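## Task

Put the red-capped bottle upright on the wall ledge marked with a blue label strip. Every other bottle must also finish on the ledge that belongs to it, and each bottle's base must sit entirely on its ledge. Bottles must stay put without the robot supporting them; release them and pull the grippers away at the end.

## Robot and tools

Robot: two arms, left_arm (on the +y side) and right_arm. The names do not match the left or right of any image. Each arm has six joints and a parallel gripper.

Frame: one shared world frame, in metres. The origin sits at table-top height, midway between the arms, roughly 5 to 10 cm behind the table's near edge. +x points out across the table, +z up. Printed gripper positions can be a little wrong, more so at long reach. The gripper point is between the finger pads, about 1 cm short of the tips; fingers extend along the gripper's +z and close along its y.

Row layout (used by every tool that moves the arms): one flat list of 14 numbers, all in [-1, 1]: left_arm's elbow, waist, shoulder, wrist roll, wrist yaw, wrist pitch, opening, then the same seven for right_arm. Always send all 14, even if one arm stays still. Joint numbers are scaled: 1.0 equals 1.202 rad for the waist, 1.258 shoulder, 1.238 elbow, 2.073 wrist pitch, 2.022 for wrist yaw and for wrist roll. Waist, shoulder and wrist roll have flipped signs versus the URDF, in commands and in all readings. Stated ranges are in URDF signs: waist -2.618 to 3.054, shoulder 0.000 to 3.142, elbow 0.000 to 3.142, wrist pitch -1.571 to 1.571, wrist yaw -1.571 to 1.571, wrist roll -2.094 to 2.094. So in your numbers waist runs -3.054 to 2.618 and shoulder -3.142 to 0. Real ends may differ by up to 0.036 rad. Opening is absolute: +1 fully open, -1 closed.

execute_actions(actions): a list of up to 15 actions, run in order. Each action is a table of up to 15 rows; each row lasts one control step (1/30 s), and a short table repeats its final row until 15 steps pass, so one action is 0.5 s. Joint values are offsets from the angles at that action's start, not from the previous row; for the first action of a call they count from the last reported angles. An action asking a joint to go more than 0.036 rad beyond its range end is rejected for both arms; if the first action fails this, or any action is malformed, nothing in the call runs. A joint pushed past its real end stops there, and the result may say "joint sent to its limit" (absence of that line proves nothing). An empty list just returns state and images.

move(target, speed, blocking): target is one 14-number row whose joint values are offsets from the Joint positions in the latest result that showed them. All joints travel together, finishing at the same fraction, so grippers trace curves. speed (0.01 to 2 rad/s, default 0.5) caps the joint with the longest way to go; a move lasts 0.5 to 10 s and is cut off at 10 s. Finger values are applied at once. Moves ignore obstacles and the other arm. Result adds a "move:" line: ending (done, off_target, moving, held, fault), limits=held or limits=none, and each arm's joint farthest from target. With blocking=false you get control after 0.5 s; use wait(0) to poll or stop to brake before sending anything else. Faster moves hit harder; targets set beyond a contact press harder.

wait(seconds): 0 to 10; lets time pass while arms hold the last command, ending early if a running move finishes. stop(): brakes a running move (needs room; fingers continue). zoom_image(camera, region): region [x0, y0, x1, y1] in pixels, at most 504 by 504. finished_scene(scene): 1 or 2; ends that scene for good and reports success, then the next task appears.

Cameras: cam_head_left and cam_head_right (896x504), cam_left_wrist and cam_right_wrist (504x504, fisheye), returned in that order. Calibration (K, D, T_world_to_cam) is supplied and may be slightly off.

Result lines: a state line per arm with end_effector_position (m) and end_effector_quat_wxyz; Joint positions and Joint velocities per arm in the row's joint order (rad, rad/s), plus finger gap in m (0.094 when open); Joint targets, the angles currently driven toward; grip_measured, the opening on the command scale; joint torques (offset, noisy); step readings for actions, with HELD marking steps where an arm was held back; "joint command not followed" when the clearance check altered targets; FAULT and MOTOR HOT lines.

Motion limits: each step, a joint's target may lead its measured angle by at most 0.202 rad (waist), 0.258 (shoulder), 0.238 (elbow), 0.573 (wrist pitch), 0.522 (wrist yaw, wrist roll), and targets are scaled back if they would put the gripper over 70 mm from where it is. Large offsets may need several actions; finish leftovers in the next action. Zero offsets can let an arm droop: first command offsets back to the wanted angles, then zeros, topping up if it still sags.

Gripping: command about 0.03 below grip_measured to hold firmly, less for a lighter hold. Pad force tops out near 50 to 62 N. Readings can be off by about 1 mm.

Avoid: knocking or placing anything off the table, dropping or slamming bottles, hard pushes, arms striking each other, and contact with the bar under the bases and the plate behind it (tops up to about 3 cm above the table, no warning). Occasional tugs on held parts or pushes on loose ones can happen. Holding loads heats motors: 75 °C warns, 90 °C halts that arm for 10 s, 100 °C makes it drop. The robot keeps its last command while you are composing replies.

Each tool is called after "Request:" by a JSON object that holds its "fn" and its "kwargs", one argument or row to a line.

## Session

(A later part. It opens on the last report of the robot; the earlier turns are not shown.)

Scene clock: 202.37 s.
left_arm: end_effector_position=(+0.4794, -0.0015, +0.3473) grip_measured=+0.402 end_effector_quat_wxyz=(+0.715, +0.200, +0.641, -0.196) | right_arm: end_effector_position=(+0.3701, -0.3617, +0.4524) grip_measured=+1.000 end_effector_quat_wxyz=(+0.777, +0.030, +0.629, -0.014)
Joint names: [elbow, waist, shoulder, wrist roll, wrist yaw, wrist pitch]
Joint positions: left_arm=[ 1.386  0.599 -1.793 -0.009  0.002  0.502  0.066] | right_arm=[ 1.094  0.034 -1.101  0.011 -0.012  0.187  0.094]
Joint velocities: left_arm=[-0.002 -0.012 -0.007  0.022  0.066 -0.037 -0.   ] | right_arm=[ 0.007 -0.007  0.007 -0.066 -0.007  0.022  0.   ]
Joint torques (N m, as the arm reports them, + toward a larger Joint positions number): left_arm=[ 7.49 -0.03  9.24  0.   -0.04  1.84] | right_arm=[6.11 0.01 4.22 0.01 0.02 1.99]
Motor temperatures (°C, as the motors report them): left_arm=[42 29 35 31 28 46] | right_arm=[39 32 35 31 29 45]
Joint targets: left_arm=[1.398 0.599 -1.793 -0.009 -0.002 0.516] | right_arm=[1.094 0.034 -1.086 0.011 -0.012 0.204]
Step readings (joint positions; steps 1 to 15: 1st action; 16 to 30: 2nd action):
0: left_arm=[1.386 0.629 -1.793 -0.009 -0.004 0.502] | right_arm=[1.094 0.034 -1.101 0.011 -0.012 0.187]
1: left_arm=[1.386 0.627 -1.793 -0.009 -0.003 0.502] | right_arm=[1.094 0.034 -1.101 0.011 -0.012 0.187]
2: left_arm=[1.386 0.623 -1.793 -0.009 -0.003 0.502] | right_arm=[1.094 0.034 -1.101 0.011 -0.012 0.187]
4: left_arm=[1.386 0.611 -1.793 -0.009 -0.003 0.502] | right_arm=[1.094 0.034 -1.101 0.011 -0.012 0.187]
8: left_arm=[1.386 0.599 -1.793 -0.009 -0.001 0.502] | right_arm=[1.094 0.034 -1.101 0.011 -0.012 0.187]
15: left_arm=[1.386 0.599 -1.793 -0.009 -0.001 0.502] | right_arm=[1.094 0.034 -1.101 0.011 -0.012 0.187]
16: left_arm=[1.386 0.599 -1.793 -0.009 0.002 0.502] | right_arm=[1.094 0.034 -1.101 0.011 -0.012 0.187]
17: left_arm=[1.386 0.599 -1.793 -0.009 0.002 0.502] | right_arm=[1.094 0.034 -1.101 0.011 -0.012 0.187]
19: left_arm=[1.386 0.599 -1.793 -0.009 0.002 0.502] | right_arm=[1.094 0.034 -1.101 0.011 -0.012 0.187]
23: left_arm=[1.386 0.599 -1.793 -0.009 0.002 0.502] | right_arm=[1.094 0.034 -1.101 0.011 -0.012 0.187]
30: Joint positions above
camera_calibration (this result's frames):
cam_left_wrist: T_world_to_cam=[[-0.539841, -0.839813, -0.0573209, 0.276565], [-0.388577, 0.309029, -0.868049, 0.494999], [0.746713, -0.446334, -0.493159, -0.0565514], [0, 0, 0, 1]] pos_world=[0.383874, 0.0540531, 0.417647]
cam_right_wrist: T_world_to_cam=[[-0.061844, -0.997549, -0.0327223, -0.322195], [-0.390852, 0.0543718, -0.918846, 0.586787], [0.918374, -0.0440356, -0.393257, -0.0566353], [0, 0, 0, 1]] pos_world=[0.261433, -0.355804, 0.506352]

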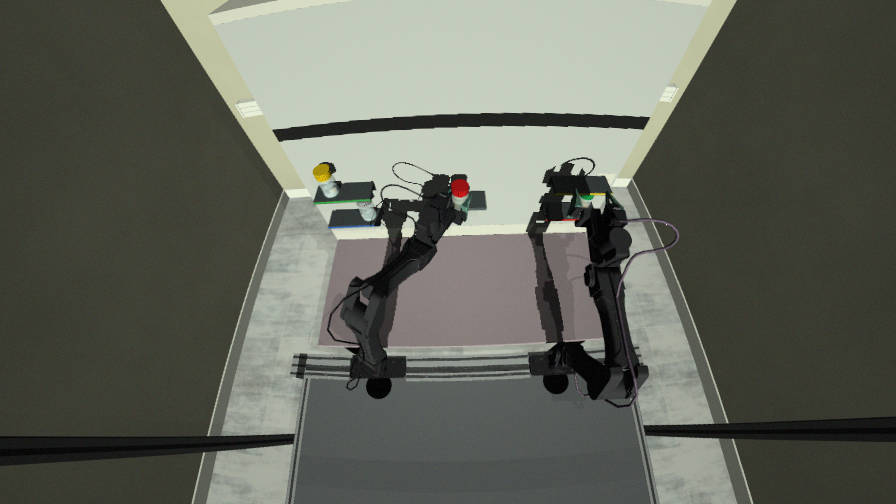

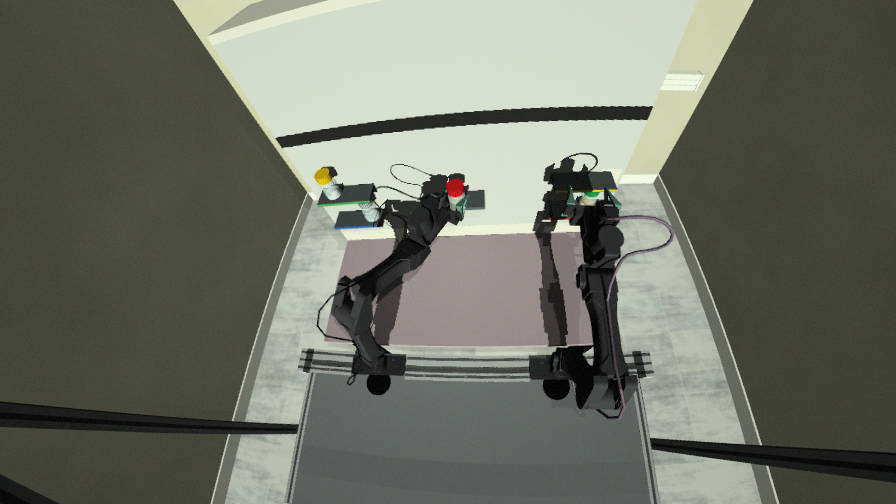

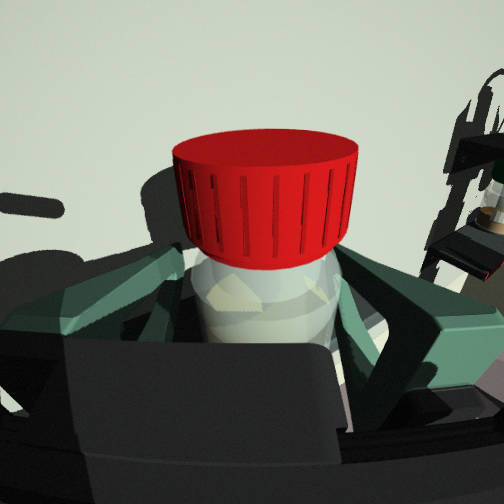

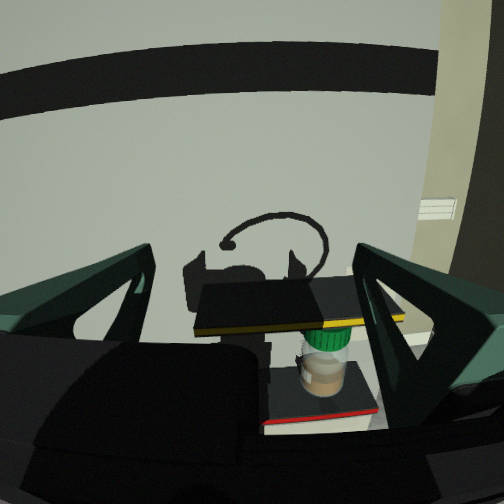

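Request:
{"fn": "execute_actions", "kwargs": {
  "actions": [
    [[0.01,0.02,0,0,0,0.007,0.48, 0,0,0.012,0,0,0.008,1]],
    [[0.055,0,-0.04,0,0,0.009,0.48, 0,0,0.0,0,0,0.0,1]],
    [[0.02,0,0,0,0,0.007,0.3, 0,0,0.0,0,0,0.0,1]]
  ]
}}

Scene clock: 209.70 s.
left_arm: end_effector_position=(+0.4834, -0.0170, +0.3415) grip_measured=+0.302 end_effector_quat_wxyz=(+0.713, +0.206, +0.639, -0.202) | right_arm: end_effector_position=(+0.3706, -0.3617, +0.4501) grip_measured=+1.000 end_effector_quat_wxyz=(+0.774, +0.030, +0.632, -0.014)
Joint names: [elbow, waist, shoulder, wrist roll, wrist yaw, wrist pitch]
Joint positions: left_arm=[ 1.423  0.619 -1.84  -0.009 -0.     0.513  0.061] | right_arm=[ 1.094  0.034 -1.101  0.011 -0.012  0.177  0.094]
Joint velocities: left_arm=[-0.002  0.002 -0.012 -0.022 -0.037 -0.051 -0.   ] | right_arm=[ 0.012  0.002  0.007  0.051 -0.051  0.022  0.   ]
Joint torques (N m, as the arm reports them, + toward a larger Joint positions number): left_arm=[8.33 0.   9.63 0.   0.   1.82] | right_arm=[ 6.08 -0.01  2.73  0.    0.03  1.87]
Motor temperatures (°C, as the motors report them): left_arm=[42 29 36 31 28 46] | right_arm=[39 32 35 31 29 45]
Joint targets: left_arm=[1.448 0.619 -1.840 -0.009 0.002 0.525] | right_arm=[1.094 0.034 -1.101 0.011 -0.012 0.182]
Step readings (joint positions; steps 1 to 15: 1st action; 16 to 30: 2nd action; 31 to 45: 3rd action):
0: left_arm=[1.386 0.599 -1.793 -0.009 0.002 0.502] | right_arm=[1.094 0.034 -1.101 0.011 -0.012 0.187]
1: left_arm=[1.386 0.601 -1.793 -0.009 0.002 0.502] | right_arm=[1.094 0.034 -1.101 0.011 -0.012 0.187]
2: left_arm=[1.386 0.603 -1.793 -0.009 0.002 0.502] | right_arm=[1.094 0.034 -1.101 0.011 -0.012 0.187]
4: left_arm=[1.386 0.610 -1.793 -0.009 0.002 0.502] | right_arm=[1.094 0.034 -1.101 0.011 -0.012 0.187]
8: left_arm=[1.386 0.619 -1.793 -0.009 0.002 0.502] | right_arm=[1.094 0.034 -1.101 0.011 -0.012 0.187]
15: left_arm=[1.386 0.619 -1.793 -0.009 0.002 0.502] | right_arm=[1.094 0.034 -1.101 0.011 -0.012 0.187]
16: left_arm=[1.393 0.619 -1.799 -0.009 0.002 0.502] | right_arm=[1.094 0.034 -1.101 0.011 -0.012 0.186]
17: left_arm=[1.407 0.619 -1.809 -0.009 0.002 0.505] | right_arm=[1.094 0.034 -1.101 0.011 -0.012 0.186]
19: left_arm=[1.422 0.619 -1.827 -0.009 0.002 0.510] | right_arm=[1.094 0.034 -1.101 0.011 -0.012 0.184]
23: left_arm=[1.423 0.619 -1.839 -0.009 0.002 0.510] | right_arm=[1.094 0.034 -1.101 0.011 -0.012 0.183]
30: left_arm=[1.423 0.619 -1.840 -0.009 0.002 0.511] | right_arm=[1.094 0.034 -1.101 0.011 -0.012 0.182]
31: left_arm=[1.423 0.619 -1.840 -0.009 -0.000 0.511] | right_arm=[1.094 0.034 -1.101 0.011 -0.012 0.182]
32: left_arm=[1.423 0.619 -1.840 -0.009 -0.000 0.512] | right_arm=[1.094 0.034 -1.101 0.011 -0.012 0.181]
34: left_arm=[1.423 0.619 -1.840 -0.009 -0.000 0.513] | right_arm=[1.094 0.034 -1.101 0.011 -0.012 0.179]
38: left_arm=[1.423 0.619 -1.840 -0.009 -0.000 0.513] | right_arm=[1.094 0.034 -1.101 0.011 -0.012 0.178]
45: Joint positions above
camera_calibration (this result's frames):
cam_left_wrist: T_world_to_cam=[[-0.554502, -0.830215, -0.0571971, 0.272603], [-0.382923, 0.31557, -0.868208, 0.49375], [0.738849, -0.459521, -0.492892, -0.0657892], [0, 0, 0, 1]] pos_world=[0.388835, 0.0402748, 0.411843]
cam_right_wrist: T_world_to_cam=[[-0.0617557, -0.997552, -0.0327947, -0.322178], [-0.39959, 0.05482, -0.915053, 0.586535], [0.914612, -0.0434053, -0.401997, -0.0524331], [0, 0, 0, 1]] pos_world=[0.262433, -0.355819, 0.505067]

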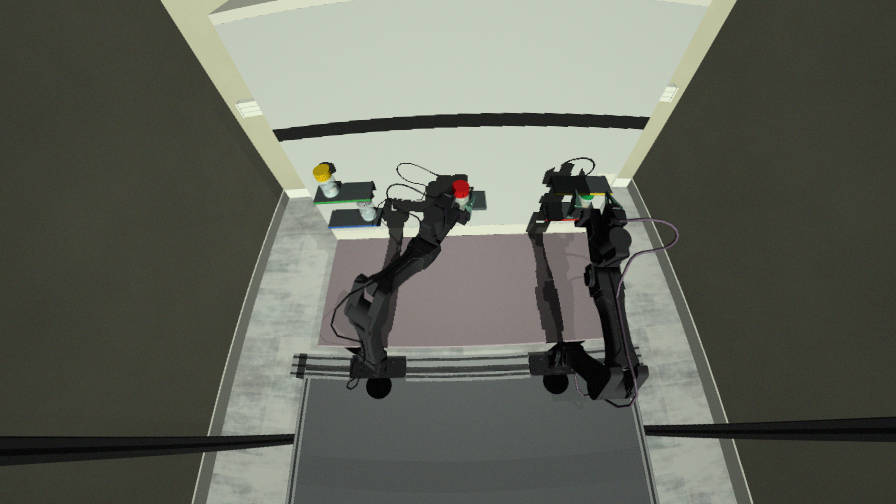

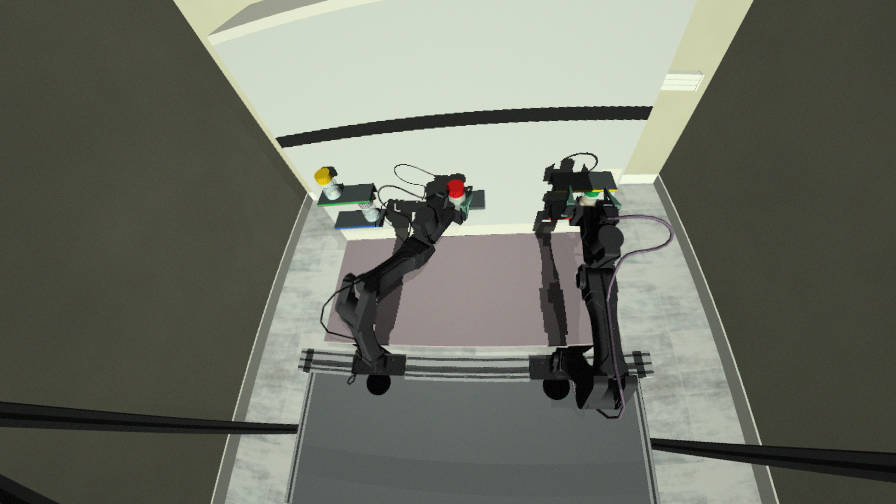

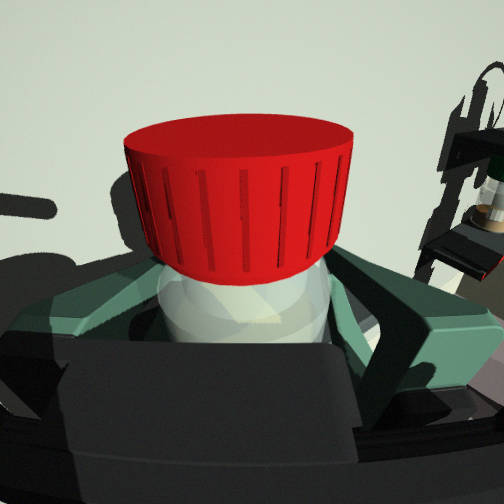

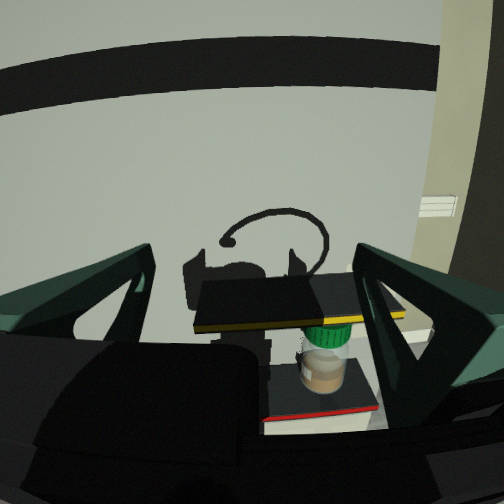

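Request:
{"fn": "execute_actions", "kwargs": {
  "actions": [
    [[0,-0.008,0,0,0,0.006,0.2, 0,0,0.0,0,0,0.01,1]],
    [[0,0,0,0,0,0.006,0.12, 0,0,0.0,0,0,0.005,1]],
    [[0,0,0,0,0,0.006,0.02, 0,0,0.0,0,0,0.005,1]],
    [[0.07,0,0.015,0,0,0.035,0.02, 0,0,0.0,0,0,0.005,1]],
    [[0.06,0,0.035,0,0,0.035,0.02, 0,0,0.0,0,0,0.005,1]]
  ]
}}

Scene clock: 217.50 s.
left_arm: end_effector_position=(+0.4811, -0.0165, +0.3896) grip_measured=+0.143 end_effector_quat_wxyz=(+0.749, +0.193, +0.597, -0.213) | right_arm: end_effector_position=(+0.3706, -0.3617, +0.4500) grip_measured=+1.000 end_effector_quat_wxyz=(+0.774, +0.030, +0.633, -0.014)
Joint names: [elbow, waist, shoulder, wrist roll, wrist yaw, wrist pitch]
Joint positions: left_arm=[ 1.5    0.619 -1.839 -0.009 -0.003  0.551  0.054] | right_arm=[ 1.094  0.034 -1.101  0.011 -0.012  0.177  0.094]
Joint velocities: left_arm=[ 0.022  0.002  0.002  0.037  0.051  0.007 -0.001] | right_arm=[ 0.012 -0.012  0.017  0.022  0.007 -0.066  0.   ]
Joint torques (N m, as the arm reports them, + toward a larger Joint positions number): left_arm=[ 9.58  0.01 12.59  0.   -0.01  2.18] | right_arm=[6.11 0.02 2.77 0.   0.02 1.9 ]
Motor temperatures (°C, as the motors report them): left_arm=[42 29 37 31 28 46] | right_arm=[39 32 34 31 29 45]
Joint targets: left_arm=[1.543 0.619 -1.801 -0.009 -0.003 0.606] | right_arm=[1.094 0.034 -1.101 0.011 -0.012 0.187]
Step readings (joint positions; steps 1 to 15: 1st action; 16 to 30: 2nd action; 31 to 45: 3rd action; 46 to 60: 4th action; 61 to 75: 5th action):
0: left_arm=[1.423 0.619 -1.840 -0.009 -0.000 0.513] | right_arm=[1.094 0.034 -1.101 0.011 -0.012 0.177]
1: left_arm=[1.423 0.619 -1.840 -0.009 -0.001 0.514] | right_arm=[1.094 0.034 -1.101 0.011 -0.012 0.177]
2: left_arm=[1.423 0.619 -1.840 -0.009 -0.002 0.514] | right_arm=[1.094 0.034 -1.101 0.011 -0.012 0.177]
4: left_arm=[1.423 0.619 -1.840 -0.009 -0.002 0.515] | right_arm=[1.094 0.034 -1.101 0.011 -0.012 0.177]
8: left_arm=[1.423 0.619 -1.840 -0.009 -0.002 0.515] | right_arm=[1.094 0.034 -1.101 0.011 -0.012 0.177]
15: left_arm=[1.423 0.619 -1.840 -0.009 -0.002 0.515] | right_arm=[1.094 0.034 -1.101 0.011 -0.012 0.177]
16: left_arm=[1.423 0.619 -1.840 -0.009 -0.003 0.515] | right_arm=[1.094 0.034 -1.101 0.011 -0.012 0.177]
17: left_arm=[1.423 0.619 -1.840 -0.009 -0.003 0.515] | right_arm=[1.094 0.034 -1.101 0.011 -0.012 0.177]
19: left_arm=[1.423 0.619 -1.840 -0.009 -0.003 0.515] | right_arm=[1.094 0.034 -1.101 0.011 -0.012 0.177]
23: left_arm=[1.423 0.619 -1.840 -0.009 -0.003 0.515] | right_arm=[1.094 0.034 -1.101 0.011 -0.012 0.177]
30: left_arm=[1.423 0.619 -1.840 -0.009 -0.003 0.515] | right_arm=[1.094 0.034 -1.101 0.011 -0.012 0.177]
31: left_arm=[1.423 0.619 -1.840 -0.009 -0.003 0.515] | right_arm=[1.094 0.034 -1.101 0.011 -0.012 0.177]
32: left_arm=[1.423 0.619 -1.840 -0.009 -0.003 0.515] | right_arm=[1.094 0.034 -1.101 0.011 -0.012 0.177]
34: left_arm=[1.423 0.619 -1.840 -0.009 -0.003 0.515] | right_arm=[1.094 0.034 -1.101 0.011 -0.012 0.177]
38: left_arm=[1.423 0.619 -1.840 -0.009 -0.003 0.515] | right_arm=[1.094 0.034 -1.101 0.011 -0.012 0.177]
45: left_arm=[1.423 0.619 -1.840 -0.009 -0.003 0.515] | right_arm=[1.094 0.034 -1.101 0.011 -0.012 0.177]
46: left_arm=[1.430 0.619 -1.841 -0.009 -0.003 0.516] | right_arm=[1.094 0.034 -1.101 0.011 -0.012 0.177]
47: left_arm=[1.439 0.619 -1.844 -0.009 -0.003 0.516] | right_arm=[1.094 0.034 -1.101 0.011 -0.012 0.177]
49: left_arm=[1.454 0.619 -1.845 -0.009 -0.003 0.517] | right_arm=[1.094 0.034 -1.101 0.011 -0.012 0.177]
53: left_arm=[1.469 0.619 -1.845 -0.009 -0.003 0.532] | right_arm=[1.094 0.034 -1.101 0.011 -0.012 0.177]
60: left_arm=[1.469 0.619 -1.845 -0.009 -0.003 0.534] | right_arm=[1.094 0.034 -1.101 0.011 -0.012 0.177]
61: left_arm=[1.472 0.619 -1.845 -0.009 -0.003 0.534] | right_arm=[1.094 0.034 -1.101 0.011 -0.012 0.177]
62: left_arm=[1.477 0.619 -1.845 -0.009 -0.003 0.534] | right_arm=[1.094 0.034 -1.101 0.011 -0.012 0.177]
64: left_arm=[1.489 0.619 -1.845 -0.009 -0.003 0.537] | right_arm=[1.094 0.034 -1.101 0.011 -0.012 0.177]
68: left_arm=[1.500 0.619 -1.840 -0.009 -0.003 0.548] | right_arm=[1.094 0.034 -1.101 0.011 -0.012 0.177]
75: Joint positions above
camera_calibration (this result's frames):
cam_left_wrist: T_world_to_cam=[[-0.549613, -0.833482, -0.0568677, 0.271978], [-0.29669, 0.258369, -0.919359, 0.511893], [0.780962, -0.488419, -0.389289, -0.101297], [0, 0, 0, 1]] pos_world=[0.380465, 0.0449561, 0.446646]
cam_right_wrist: T_world_to_cam=[[-0.0617522, -0.997552, -0.0327976, -0.322177], [-0.399939, 0.0548378, -0.9149, 0.586524], [0.914459, -0.04338, -0.402346, -0.0522651], [0, 0, 0, 1]] pos_world=[0.262473, -0.35582, 0.505015]

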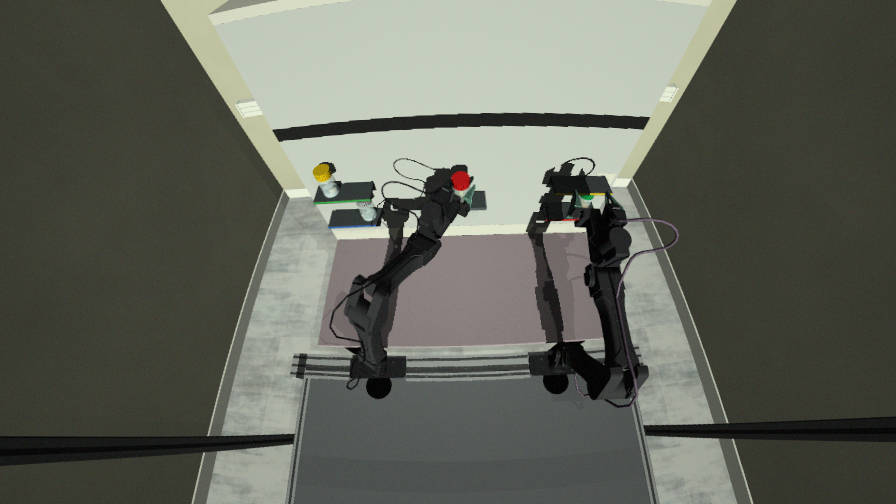

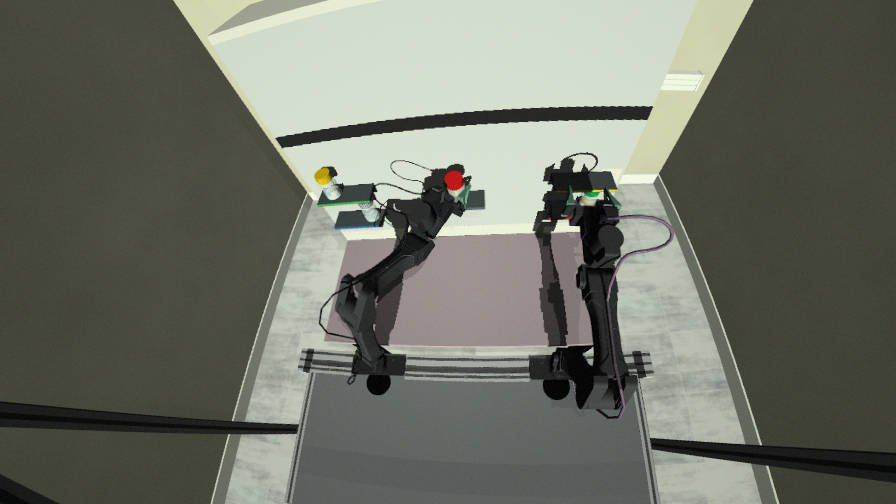

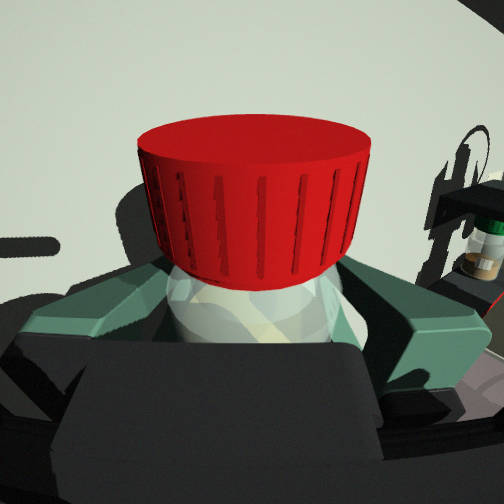

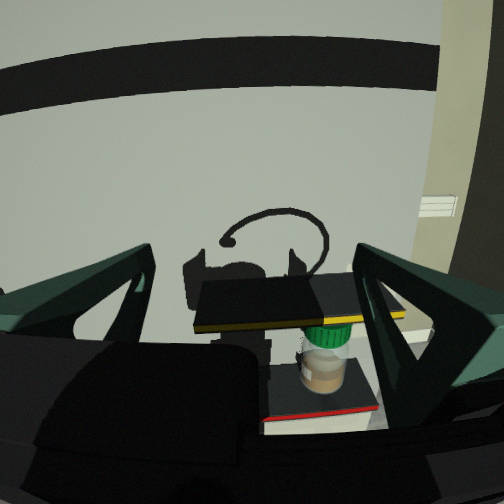

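Request:
{"fn": "move", "kwargs": {
  "target": [-0.50,0,0.575,0,0,-0.045,0.02, 0,0,0,0,0,0.008,1],
  "speed": 0.45
}}

Scene clock: 242.43 s.
left_arm: end_effector_position=(+0.3352, +0.0805, +0.3826) grip_measured=+0.143 end_effector_quat_wxyz=(+0.735, +0.198, +0.614, -0.208) | right_arm: end_effector_position=(+0.3708, -0.3617, +0.4492) grip_measured=+1.000 end_effector_quat_wxyz=(+0.773, +0.030, +0.634, -0.014)
Joint names: [elbow, waist, shoulder, wrist roll, wrist yaw, wrist pitch]
Joint positions: left_arm=[ 0.883  0.619 -1.146 -0.009 -0.003  0.428  0.054] | right_arm=[ 1.094  0.034 -1.101  0.011 -0.012  0.174  0.094]
Joint velocities: left_arm=[ 0.007  0.002  0.007 -0.037 -0.007 -0.051 -0.001] | right_arm=[ 0.002 -0.012  0.007 -0.051  0.022  0.022  0.   ]
Joint torques (N m, as the arm reports them, + toward a larger Joint positions number): left_arm=[ 6.52  0.02  5.99  0.   -0.01  1.95] | right_arm=[ 6.08 -0.01  2.76  0.    0.02  2.01]
Motor temperatures (°C, as the motors report them): left_arm=[43 29 42 31 28 48] | right_arm=[39 32 33 31 29 44]
Joint targets: left_arm=[0.881 0.619 -1.115 -0.009 -0.003 0.458] | right_arm=[1.094 0.034 -1.101 0.011 -0.012 0.194]
move: off_target (left_arm); limits=none; left_arm: farthest joint: the shoulder, 0.031 radians from its target (0.723 radians at the start); right_arm: farthest joint: the wrist pitch, 0.020 radians from its target (0.016 radians at the start)
camera_calibration (this result's frames):
cam_left_wrist: T_world_to_cam=[[-0.550829, -0.832672, -0.0569601, 0.272613], [-0.332582, 0.281579, -0.900057, 0.439908], [0.765491, -0.476834, -0.432034, 0.07797], [0, 0, 0, 1]] pos_world=[0.236784, 0.140307, 0.445156]
cam_right_wrist: T_world_to_cam=[[-0.061724, -0.997553, -0.032821, -0.322172], [-0.402727, 0.0549799, -0.913668, 0.586434], [0.913237, -0.0431774, -0.405135, -0.050921], [0, 0, 0, 1]] pos_world=[0.26279, -0.355824, 0.504602]

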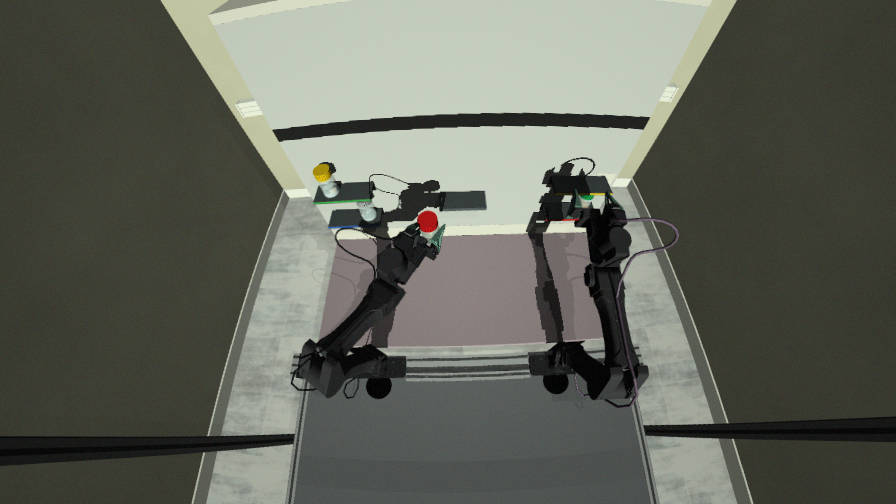

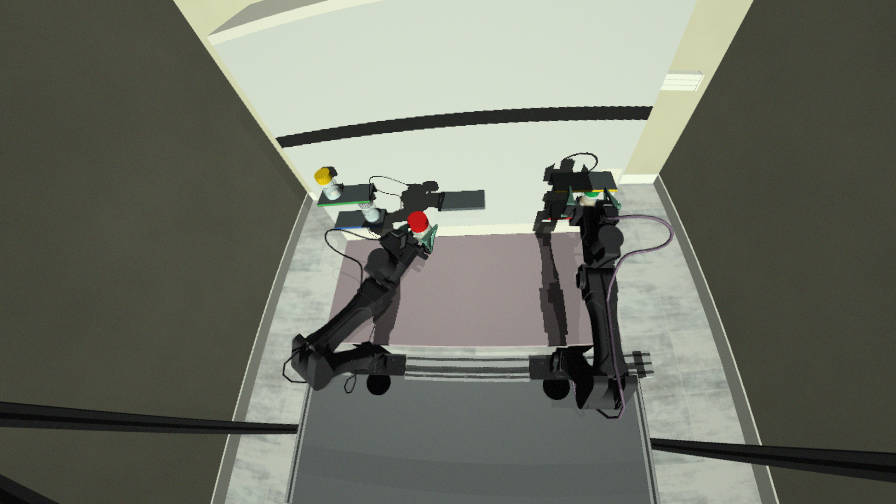

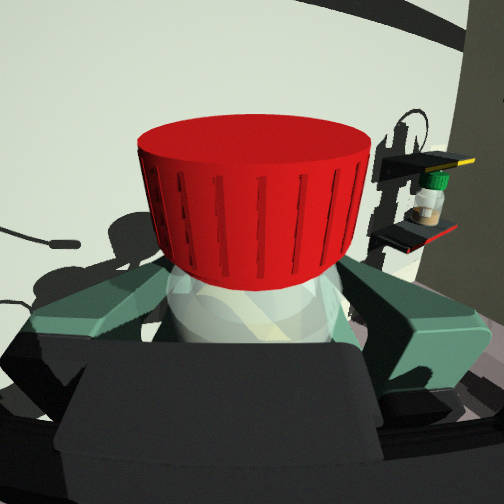

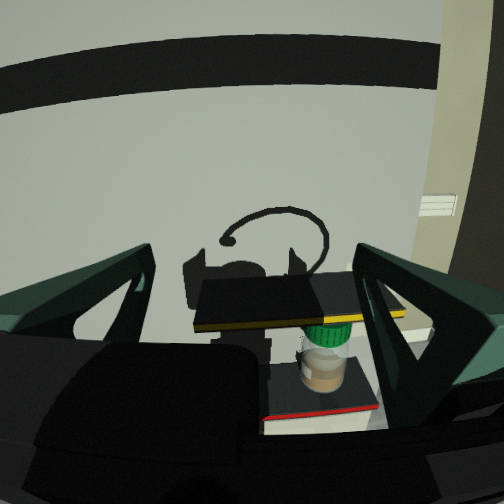

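Request:
{"fn": "execute_actions", "kwargs": {
  "actions": []
}}

Scene clock: 259.27 s.
left_arm: end_effector_position=(+0.3352, +0.0805, +0.3825) grip_measured=+0.143 end_effector_quat_wxyz=(+0.735, +0.198, +0.615, -0.208) | right_arm: end_effector_position=(+0.3708, -0.3617, +0.4492) grip_measured=+1.000 end_effector_quat_wxyz=(+0.773, +0.030, +0.634, -0.014)
Joint names: [elbow, waist, shoulder, wrist roll, wrist yaw, wrist pitch]
Joint positions: left_arm=[ 0.883  0.619 -1.146 -0.009 -0.003  0.428  0.054] | right_arm=[ 1.094  0.034 -1.101  0.011 -0.012  0.174  0.094]
Joint velocities: left_arm=[ 0.007 -0.002  0.007 -0.007  0.007  0.022 -0.   ] | right_arm=[-0.007 -0.007 -0.002 -0.007 -0.037 -0.051  0.   ]
Joint torques (N m, as the arm reports them, + toward a larger Joint positions number): left_arm=[ 6.51  0.01  5.99  0.   -0.01  1.96] | right_arm=[ 6.07 -0.03  2.72  0.01  0.02  2.03]
Motor temperatures (°C, as the motors report them): left_arm=[41 29 37 31 28 48] | right_arm=[39 32 33 31 29 45]
Joint targets: left_arm=[0.881 0.619 -1.115 -0.009 -0.003 0.458] | right_arm=[1.094 0.034 -1.101 0.011 -0.012 0.194]
camera_calibration (this result's frames):
cam_left_wrist: T_world_to_cam=[[-0.550839, -0.832665, -0.0569606, 0.272613], [-0.332871, 0.281766, -0.899892, 0.439849], [0.765358, -0.476735, -0.432378, 0.0780834], [0, 0, 0, 1]] pos_world=[0.236817, 0.140286, 0.445106]
cam_right_wrist: T_world_to_cam=[[-0.061724, -0.997553, -0.032821, -0.322172], [-0.402727, 0.0549799, -0.913668, 0.586434], [0.913237, -0.0431774, -0.405135, -0.050921], [0, 0, 0, 1]] pos_world=[0.26279, -0.355824, 0.504602]

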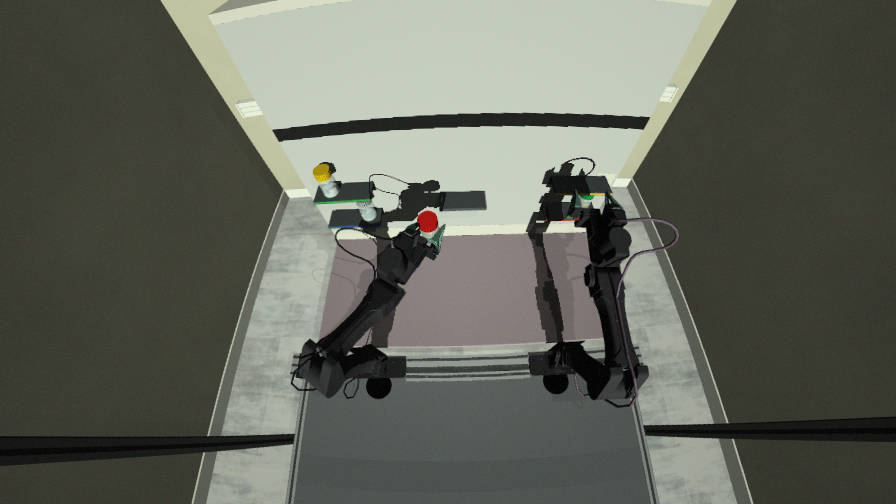

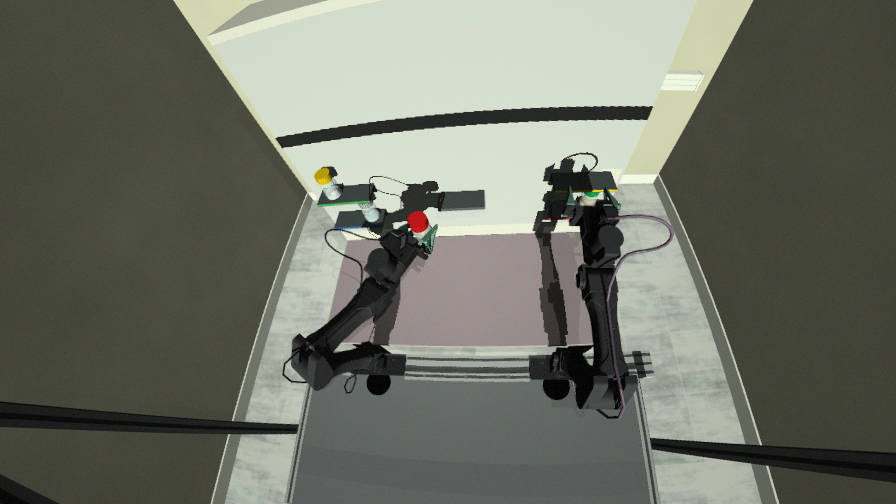

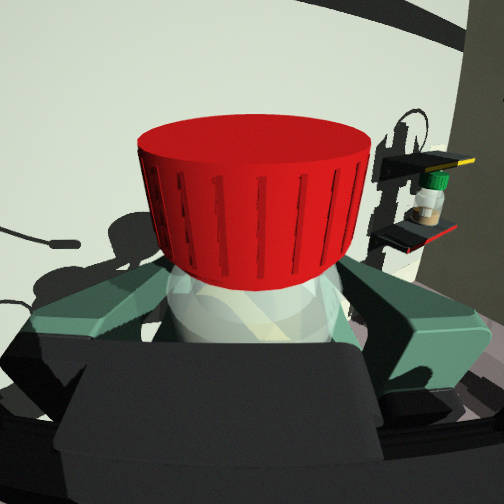

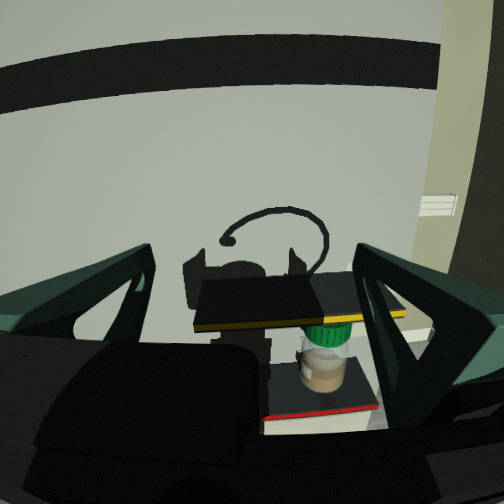

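Request:
{"fn": "move", "kwargs": {
  "target": [0,-0.695,0.024,0,0.02,0.034,0.02, 0,0,0,0,0,0.005,1],
  "speed": 0.6
}}

Request:
{"fn": "move", "kwargs": {
  "target": [-0.137,0,-0.09,0,0,0.15,0.02, 0,0,0,0,0,0.005,1],
  "speed": 0.3
}}

Request:
{"fn": "zoom_image", "kwargs": {
  "camera": "cam_head_left",
  "region": [290,140,430,260]
}}

Scene clock: 272.23 s.
left_arm: end_effector_position=(+0.3911, +0.3988, +0.3921) grip_measured=+0.143 end_effector_quat_wxyz=(+0.767, -0.056, +0.633, +0.092) | right_arm: end_effector_position=(+0.3710, -0.3616, +0.4483) grip_measured=+1.000 end_effector_quat_wxyz=(+0.772, +0.030, +0.635, -0.014)
Joint names: [elbow, waist, shoulder, wrist roll, wrist yaw, wrist pitch]
Joint positions: left_arm=[ 0.883 -0.209 -1.146 -0.009  0.031  0.437  0.054] | right_arm=[ 1.094  0.034 -1.101  0.011 -0.012  0.17   0.094]
Joint velocities: left_arm=[ 0.017 -0.007  0.007  0.051 -0.081 -0.022 -0.   ] | right_arm=[ 0.007 -0.002  0.002  0.022  0.007  0.051  0.   ]
Joint torques (N m, as the arm reports them, + toward a larger Joint positions number): left_arm=[ 6.66 -0.65  5.92  0.    0.05  2.25] | right_arm=[ 6.09 -0.03  2.72  0.    0.03  1.97]
Motor temperatures (°C, as the motors report them): left_arm=[41 29 36 31 28 48] | right_arm=[39 32 33 31 29 45]
Joint targets: left_arm=[0.883 -0.217 -1.116 -0.009 0.038 0.498] | right_arm=[1.094 0.034 -1.101 0.011 -0.012 0.184]
move: off_target (left_arm); limits=none; left_arm: farthest joint: the wrist pitch, 0.061 radians from its target (0.071 radians at the start); right_arm: farthest joint: the wrist pitch, 0.014 radians from its target (0.010 radians at the start)
camera_calibration (this result's frames):
cam_left_wrist: T_world_to_cam=[[0.209888, -0.976295, -0.0528628, 0.327136], [-0.409602, -0.0387066, -0.911443, 0.539741], [0.887791, 0.212954, -0.408017, -0.141304], [0, 0, 0, 1]] pos_world=[0.277866, 0.370364, 0.451582]
cam_right_wrist: T_world_to_cam=[[-0.061689, -0.997555, -0.0328503, -0.322165], [-0.406206, 0.0551566, -0.912115, 0.586316], [0.911697, -0.0429235, -0.408616, -0.0492412], [0, 0, 0, 1]] pos_world=[0.263184, -0.35583, 0.504084]

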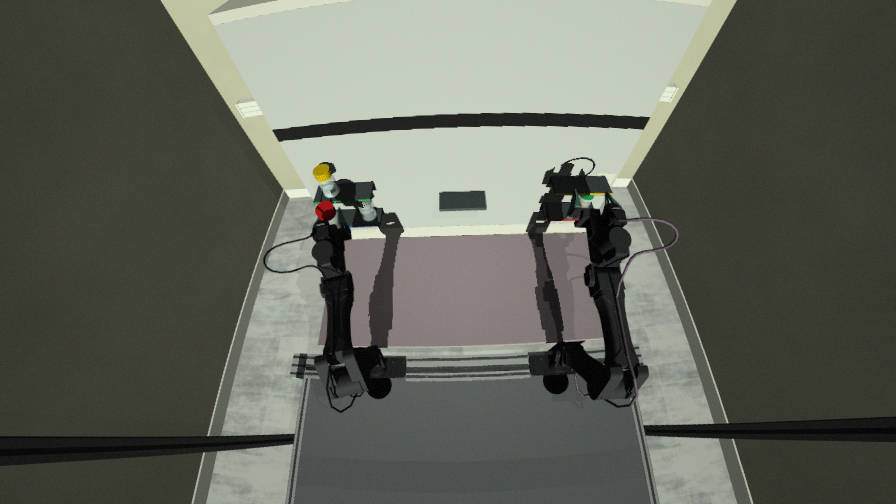

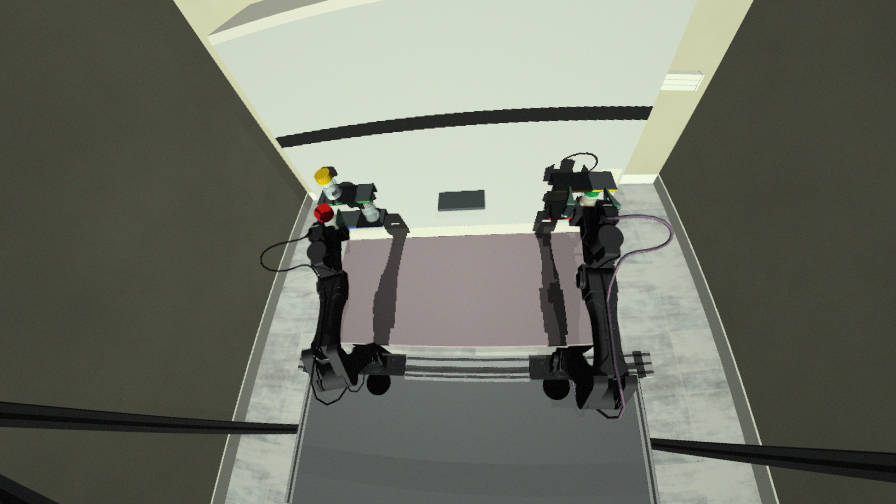

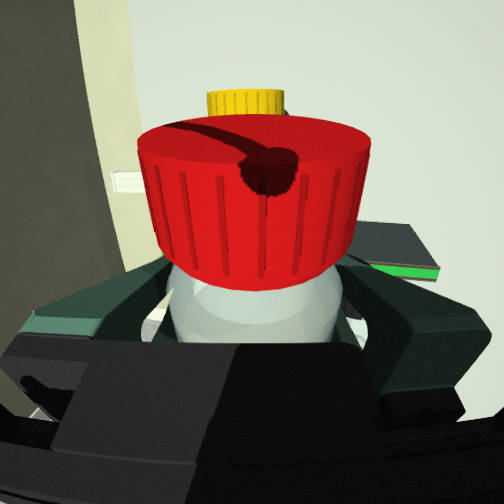

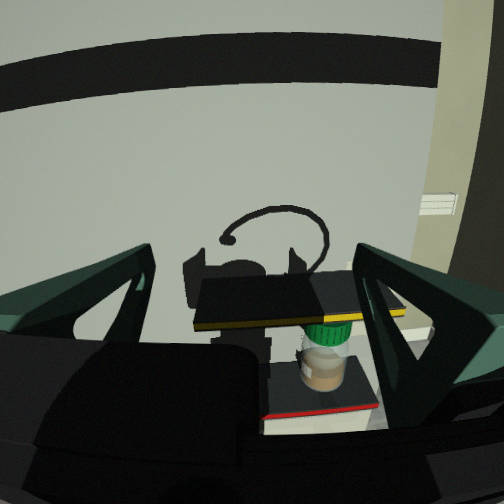

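Scene clock: 273.97 s.
left_arm: end_effector_position=(+0.4095, +0.4044, +0.3237) grip_measured=+0.143 end_effector_quat_wxyz=(+0.755, -0.058, +0.646, +0.091) | right_arm: end_effector_position=(+0.3711, -0.3616, +0.4475) grip_measured=+1.000 end_effector_quat_wxyz=(+0.771, +0.030, +0.636, -0.014)
Joint names: [elbow, waist, shoulder, wrist roll, wrist yaw, wrist pitch]
Joint positions: left_arm=[ 0.712 -0.209 -1.261 -0.009  0.031  0.687  0.054] | right_arm=[ 1.094  0.034 -1.101  0.011 -0.012  0.167  0.094]
Joint velocities: left_arm=[-0.022  0.007 -0.007  0.081 -0.007 -0.066 -0.   ] | right_arm=[-0.002 -0.007 -0.007 -0.037  0.051 -0.037  0.   ]
Joint torques (N m, as the arm reports them, + toward a larger Joint positions number): left_arm=[ 6.54  0.01  4.42  0.   -0.01  2.28] | right_arm=[ 6.06 -0.04  2.77 -0.01  0.01  1.97]
Motor temperatures (°C, as the motors report them): left_arm=[41 29 36 31 28 48] | right_arm=[39 32 33 31 29 45]
Joint targets: left_arm=[0.713 -0.209 -1.260 -0.009 0.031 0.748] | right_arm=[1.094 0.034 -1.101 0.011 -0.012 0.181]
move: off_target (left_arm); limits=none; left_arm: farthest joint: the wrist pitch, 0.061 radians from its target (0.311 radians at the start); right_arm: farthest joint: the wrist pitch, 0.013 radians from its target (0.010 radians at the start)
camera_calibration (this result's frames):
cam_left_wrist: T_world_to_cam=[[0.208602, -0.976631, -0.0517337, 0.325452], [-0.44104, -0.0467263, -0.89627, 0.496376], [0.872908, 0.20978, -0.440481, -0.168835], [0, 0, 0, 1]] pos_world=[0.298409, 0.376458, 0.387355]
cam_right_wrist: T_world_to_cam=[[-0.061661, -0.997556, -0.0328739, -0.322159], [-0.408986, 0.0552973, -0.910864, 0.586217], [0.910455, -0.0427198, -0.411396, -0.0478978], [0, 0, 0, 1]] pos_world=[0.263499, -0.355834, 0.503668]

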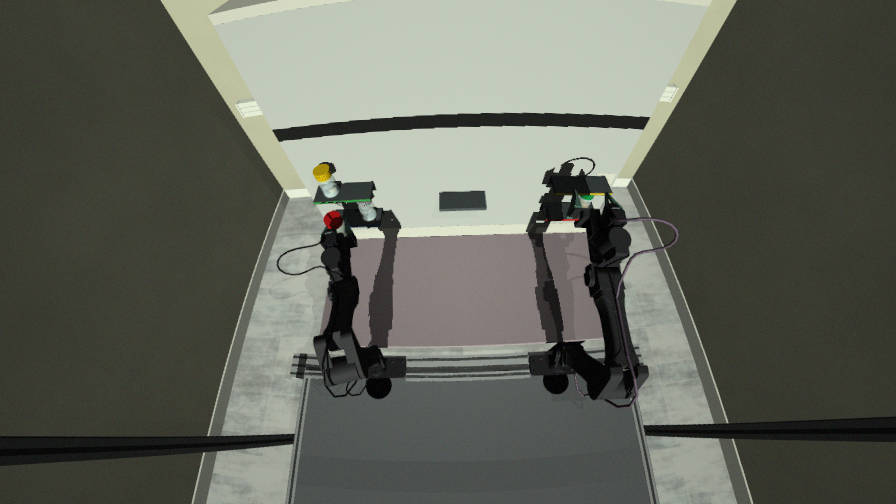

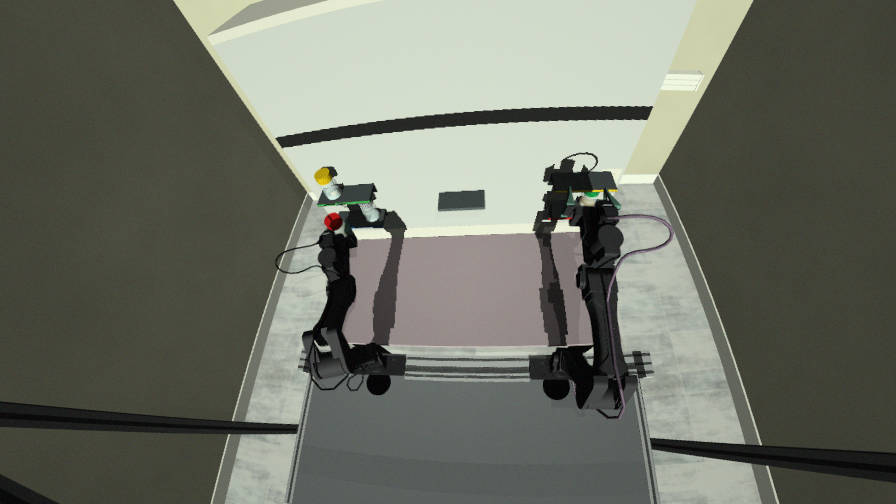

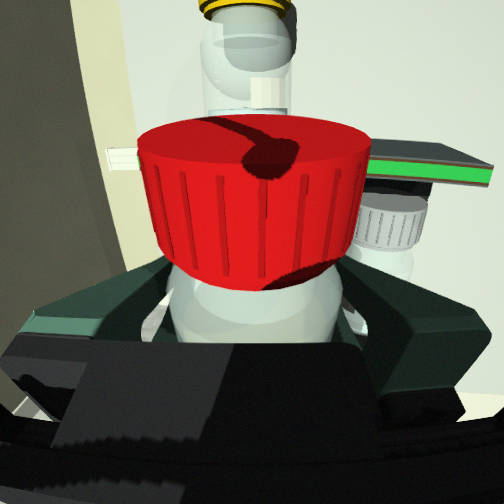

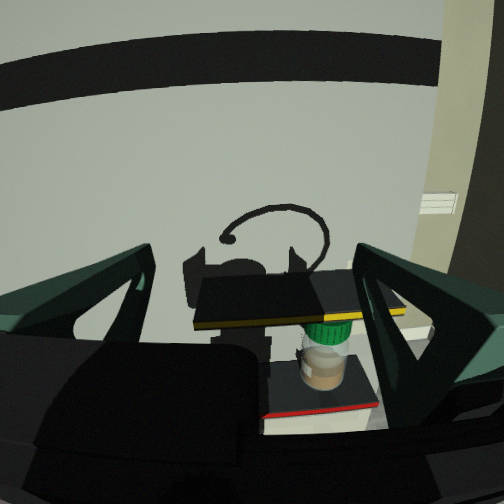

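Region (290, 140, 430, 260) of cam_head_left's 896x504 image, scaled by 3.600, with more detail than that image has; it fills the top 432 rows of this view, and the rest is white.

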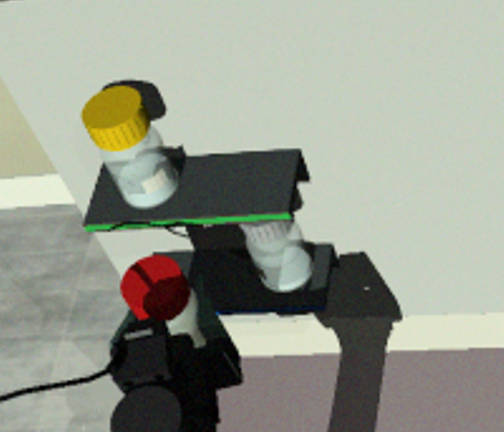

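Request:
{"fn": "move", "kwargs": {
  "target": [-0.052,0,0.02,0,0,0.043,0.02, 0,0,0,0,0,0.005,1],
  "speed": 0.2
}}

Request:
{"fn": "zoom_image", "kwargs": {
  "camera": "cam_head_left",
  "region": [290,140,430,260]
}}

Scene clock: 283.73 s.
left_arm: end_effector_position=(+0.4056, +0.4039, +0.2993) grip_measured=+0.143 end_effector_quat_wxyz=(+0.743, -0.060, +0.660, +0.089) | right_arm: end_effector_position=(+0.3712, -0.3616, +0.4470) grip_measured=+1.000 end_effector_quat_wxyz=(+0.770, +0.030, +0.637, -0.013)
Joint names: [elbow, waist, shoulder, wrist roll, wrist yaw, wrist pitch]
Joint positions: left_arm=[ 0.647 -0.209 -1.261 -0.009  0.031  0.715  0.054] | right_arm=[ 1.094  0.034 -1.101  0.011 -0.012  0.165  0.094]
Joint velocities: left_arm=[-0.022 -0.007  0.007 -0.022 -0.007 -0.037  0.   ] | right_arm=[-0.017 -0.012 -0.007 -0.022  0.007  0.007  0.   ]
Joint torques (N m, as the arm reports them, + toward a larger Joint positions number): left_arm=[ 6.35  0.01  6.18  0.   -0.01  2.28] | right_arm=[6.14 0.02 2.71 0.01 0.03 1.95]
Motor temperatures (°C, as the motors report them): left_arm=[41 29 35 31 28 49] | right_arm=[39 32 33 31 29 44]
Joint targets: left_arm=[0.647 -0.209 -1.236 -0.009 0.031 0.777] | right_arm=[1.094 0.034 -1.101 0.011 -0.012 0.178]
move: off_target (left_arm); limits=none; left_arm: farthest joint: the wrist pitch, 0.061 radians from its target (0.088 radians at the start); right_arm: farthest joint: the wrist pitch, 0.012 radians from its target (0.010 radians at the start)
camera_calibration (this result's frames):
cam_left_wrist: T_world_to_cam=[[0.20733, -0.976965, -0.0505322, 0.324727], [-0.472577, -0.0547941, -0.879585, 0.483811], [0.856555, 0.206245, -0.473051, -0.158328], [0, 0, 0, 1]] pos_world=[0.296929, 0.376411, 0.367065]
cam_right_wrist: T_world_to_cam=[[-0.0616401, -0.997556, -0.0328916, -0.322155], [-0.411068, 0.0554024, -0.909919, 0.58614], [0.909518, -0.0425669, -0.413479, -0.0468904], [0, 0, 0, 1]] pos_world=[0.263734, -0.355837, 0.503356]

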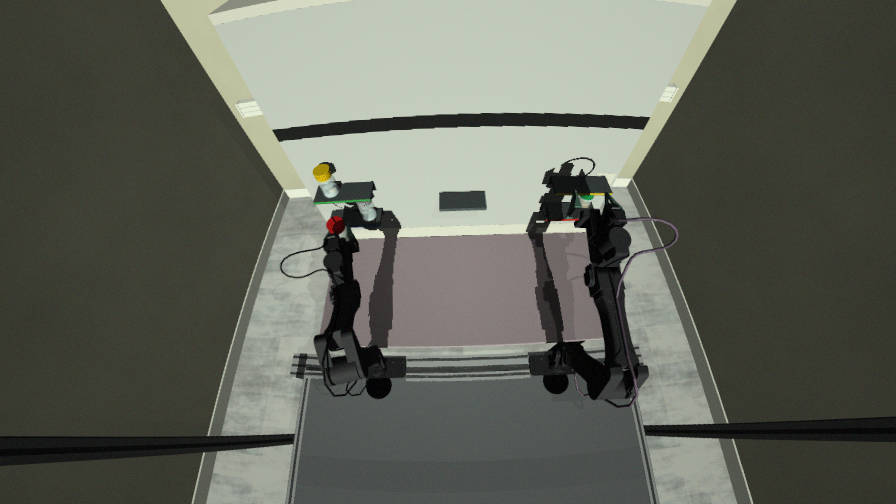

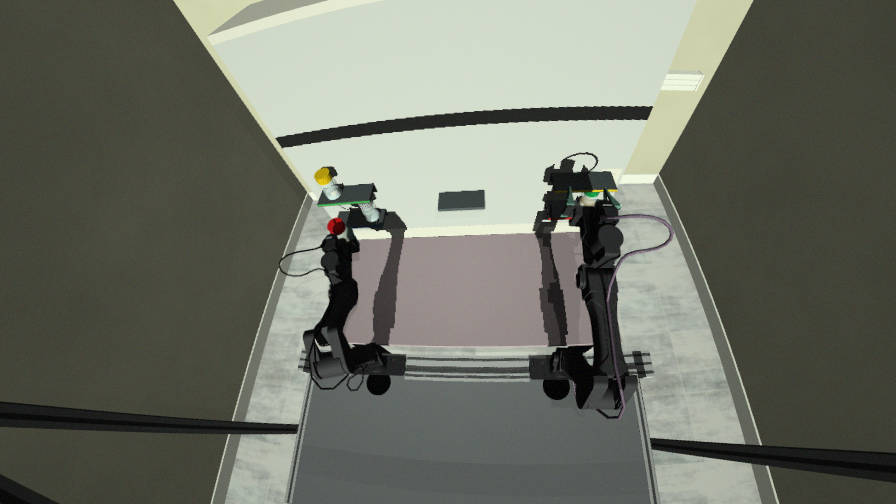

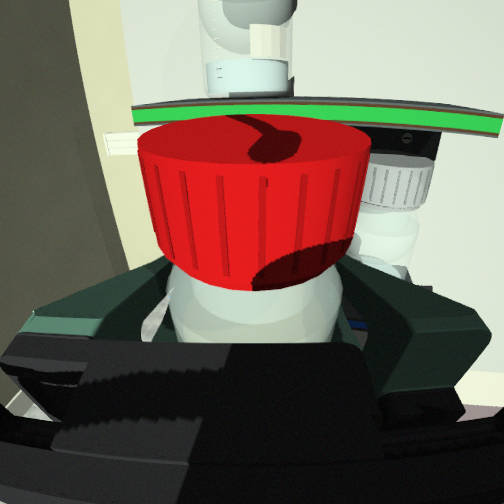

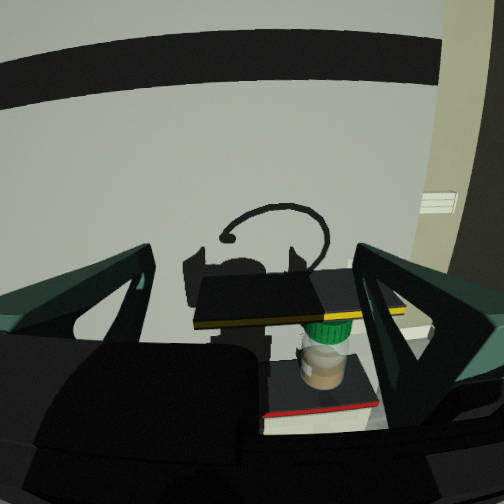

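Region (290, 140, 430, 260) of cam_head_left's 896x504 image, scaled by 3.600, with more detail than that image has; it fills the top 432 rows of this view, and the rest is white.

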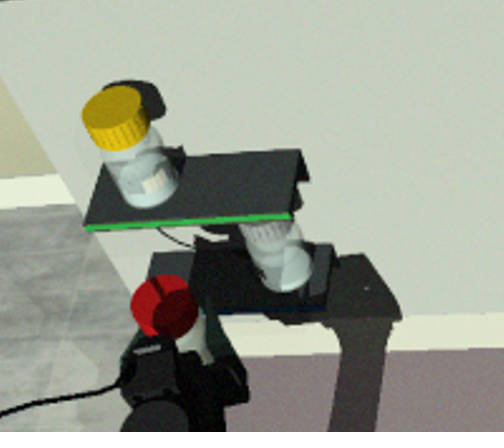

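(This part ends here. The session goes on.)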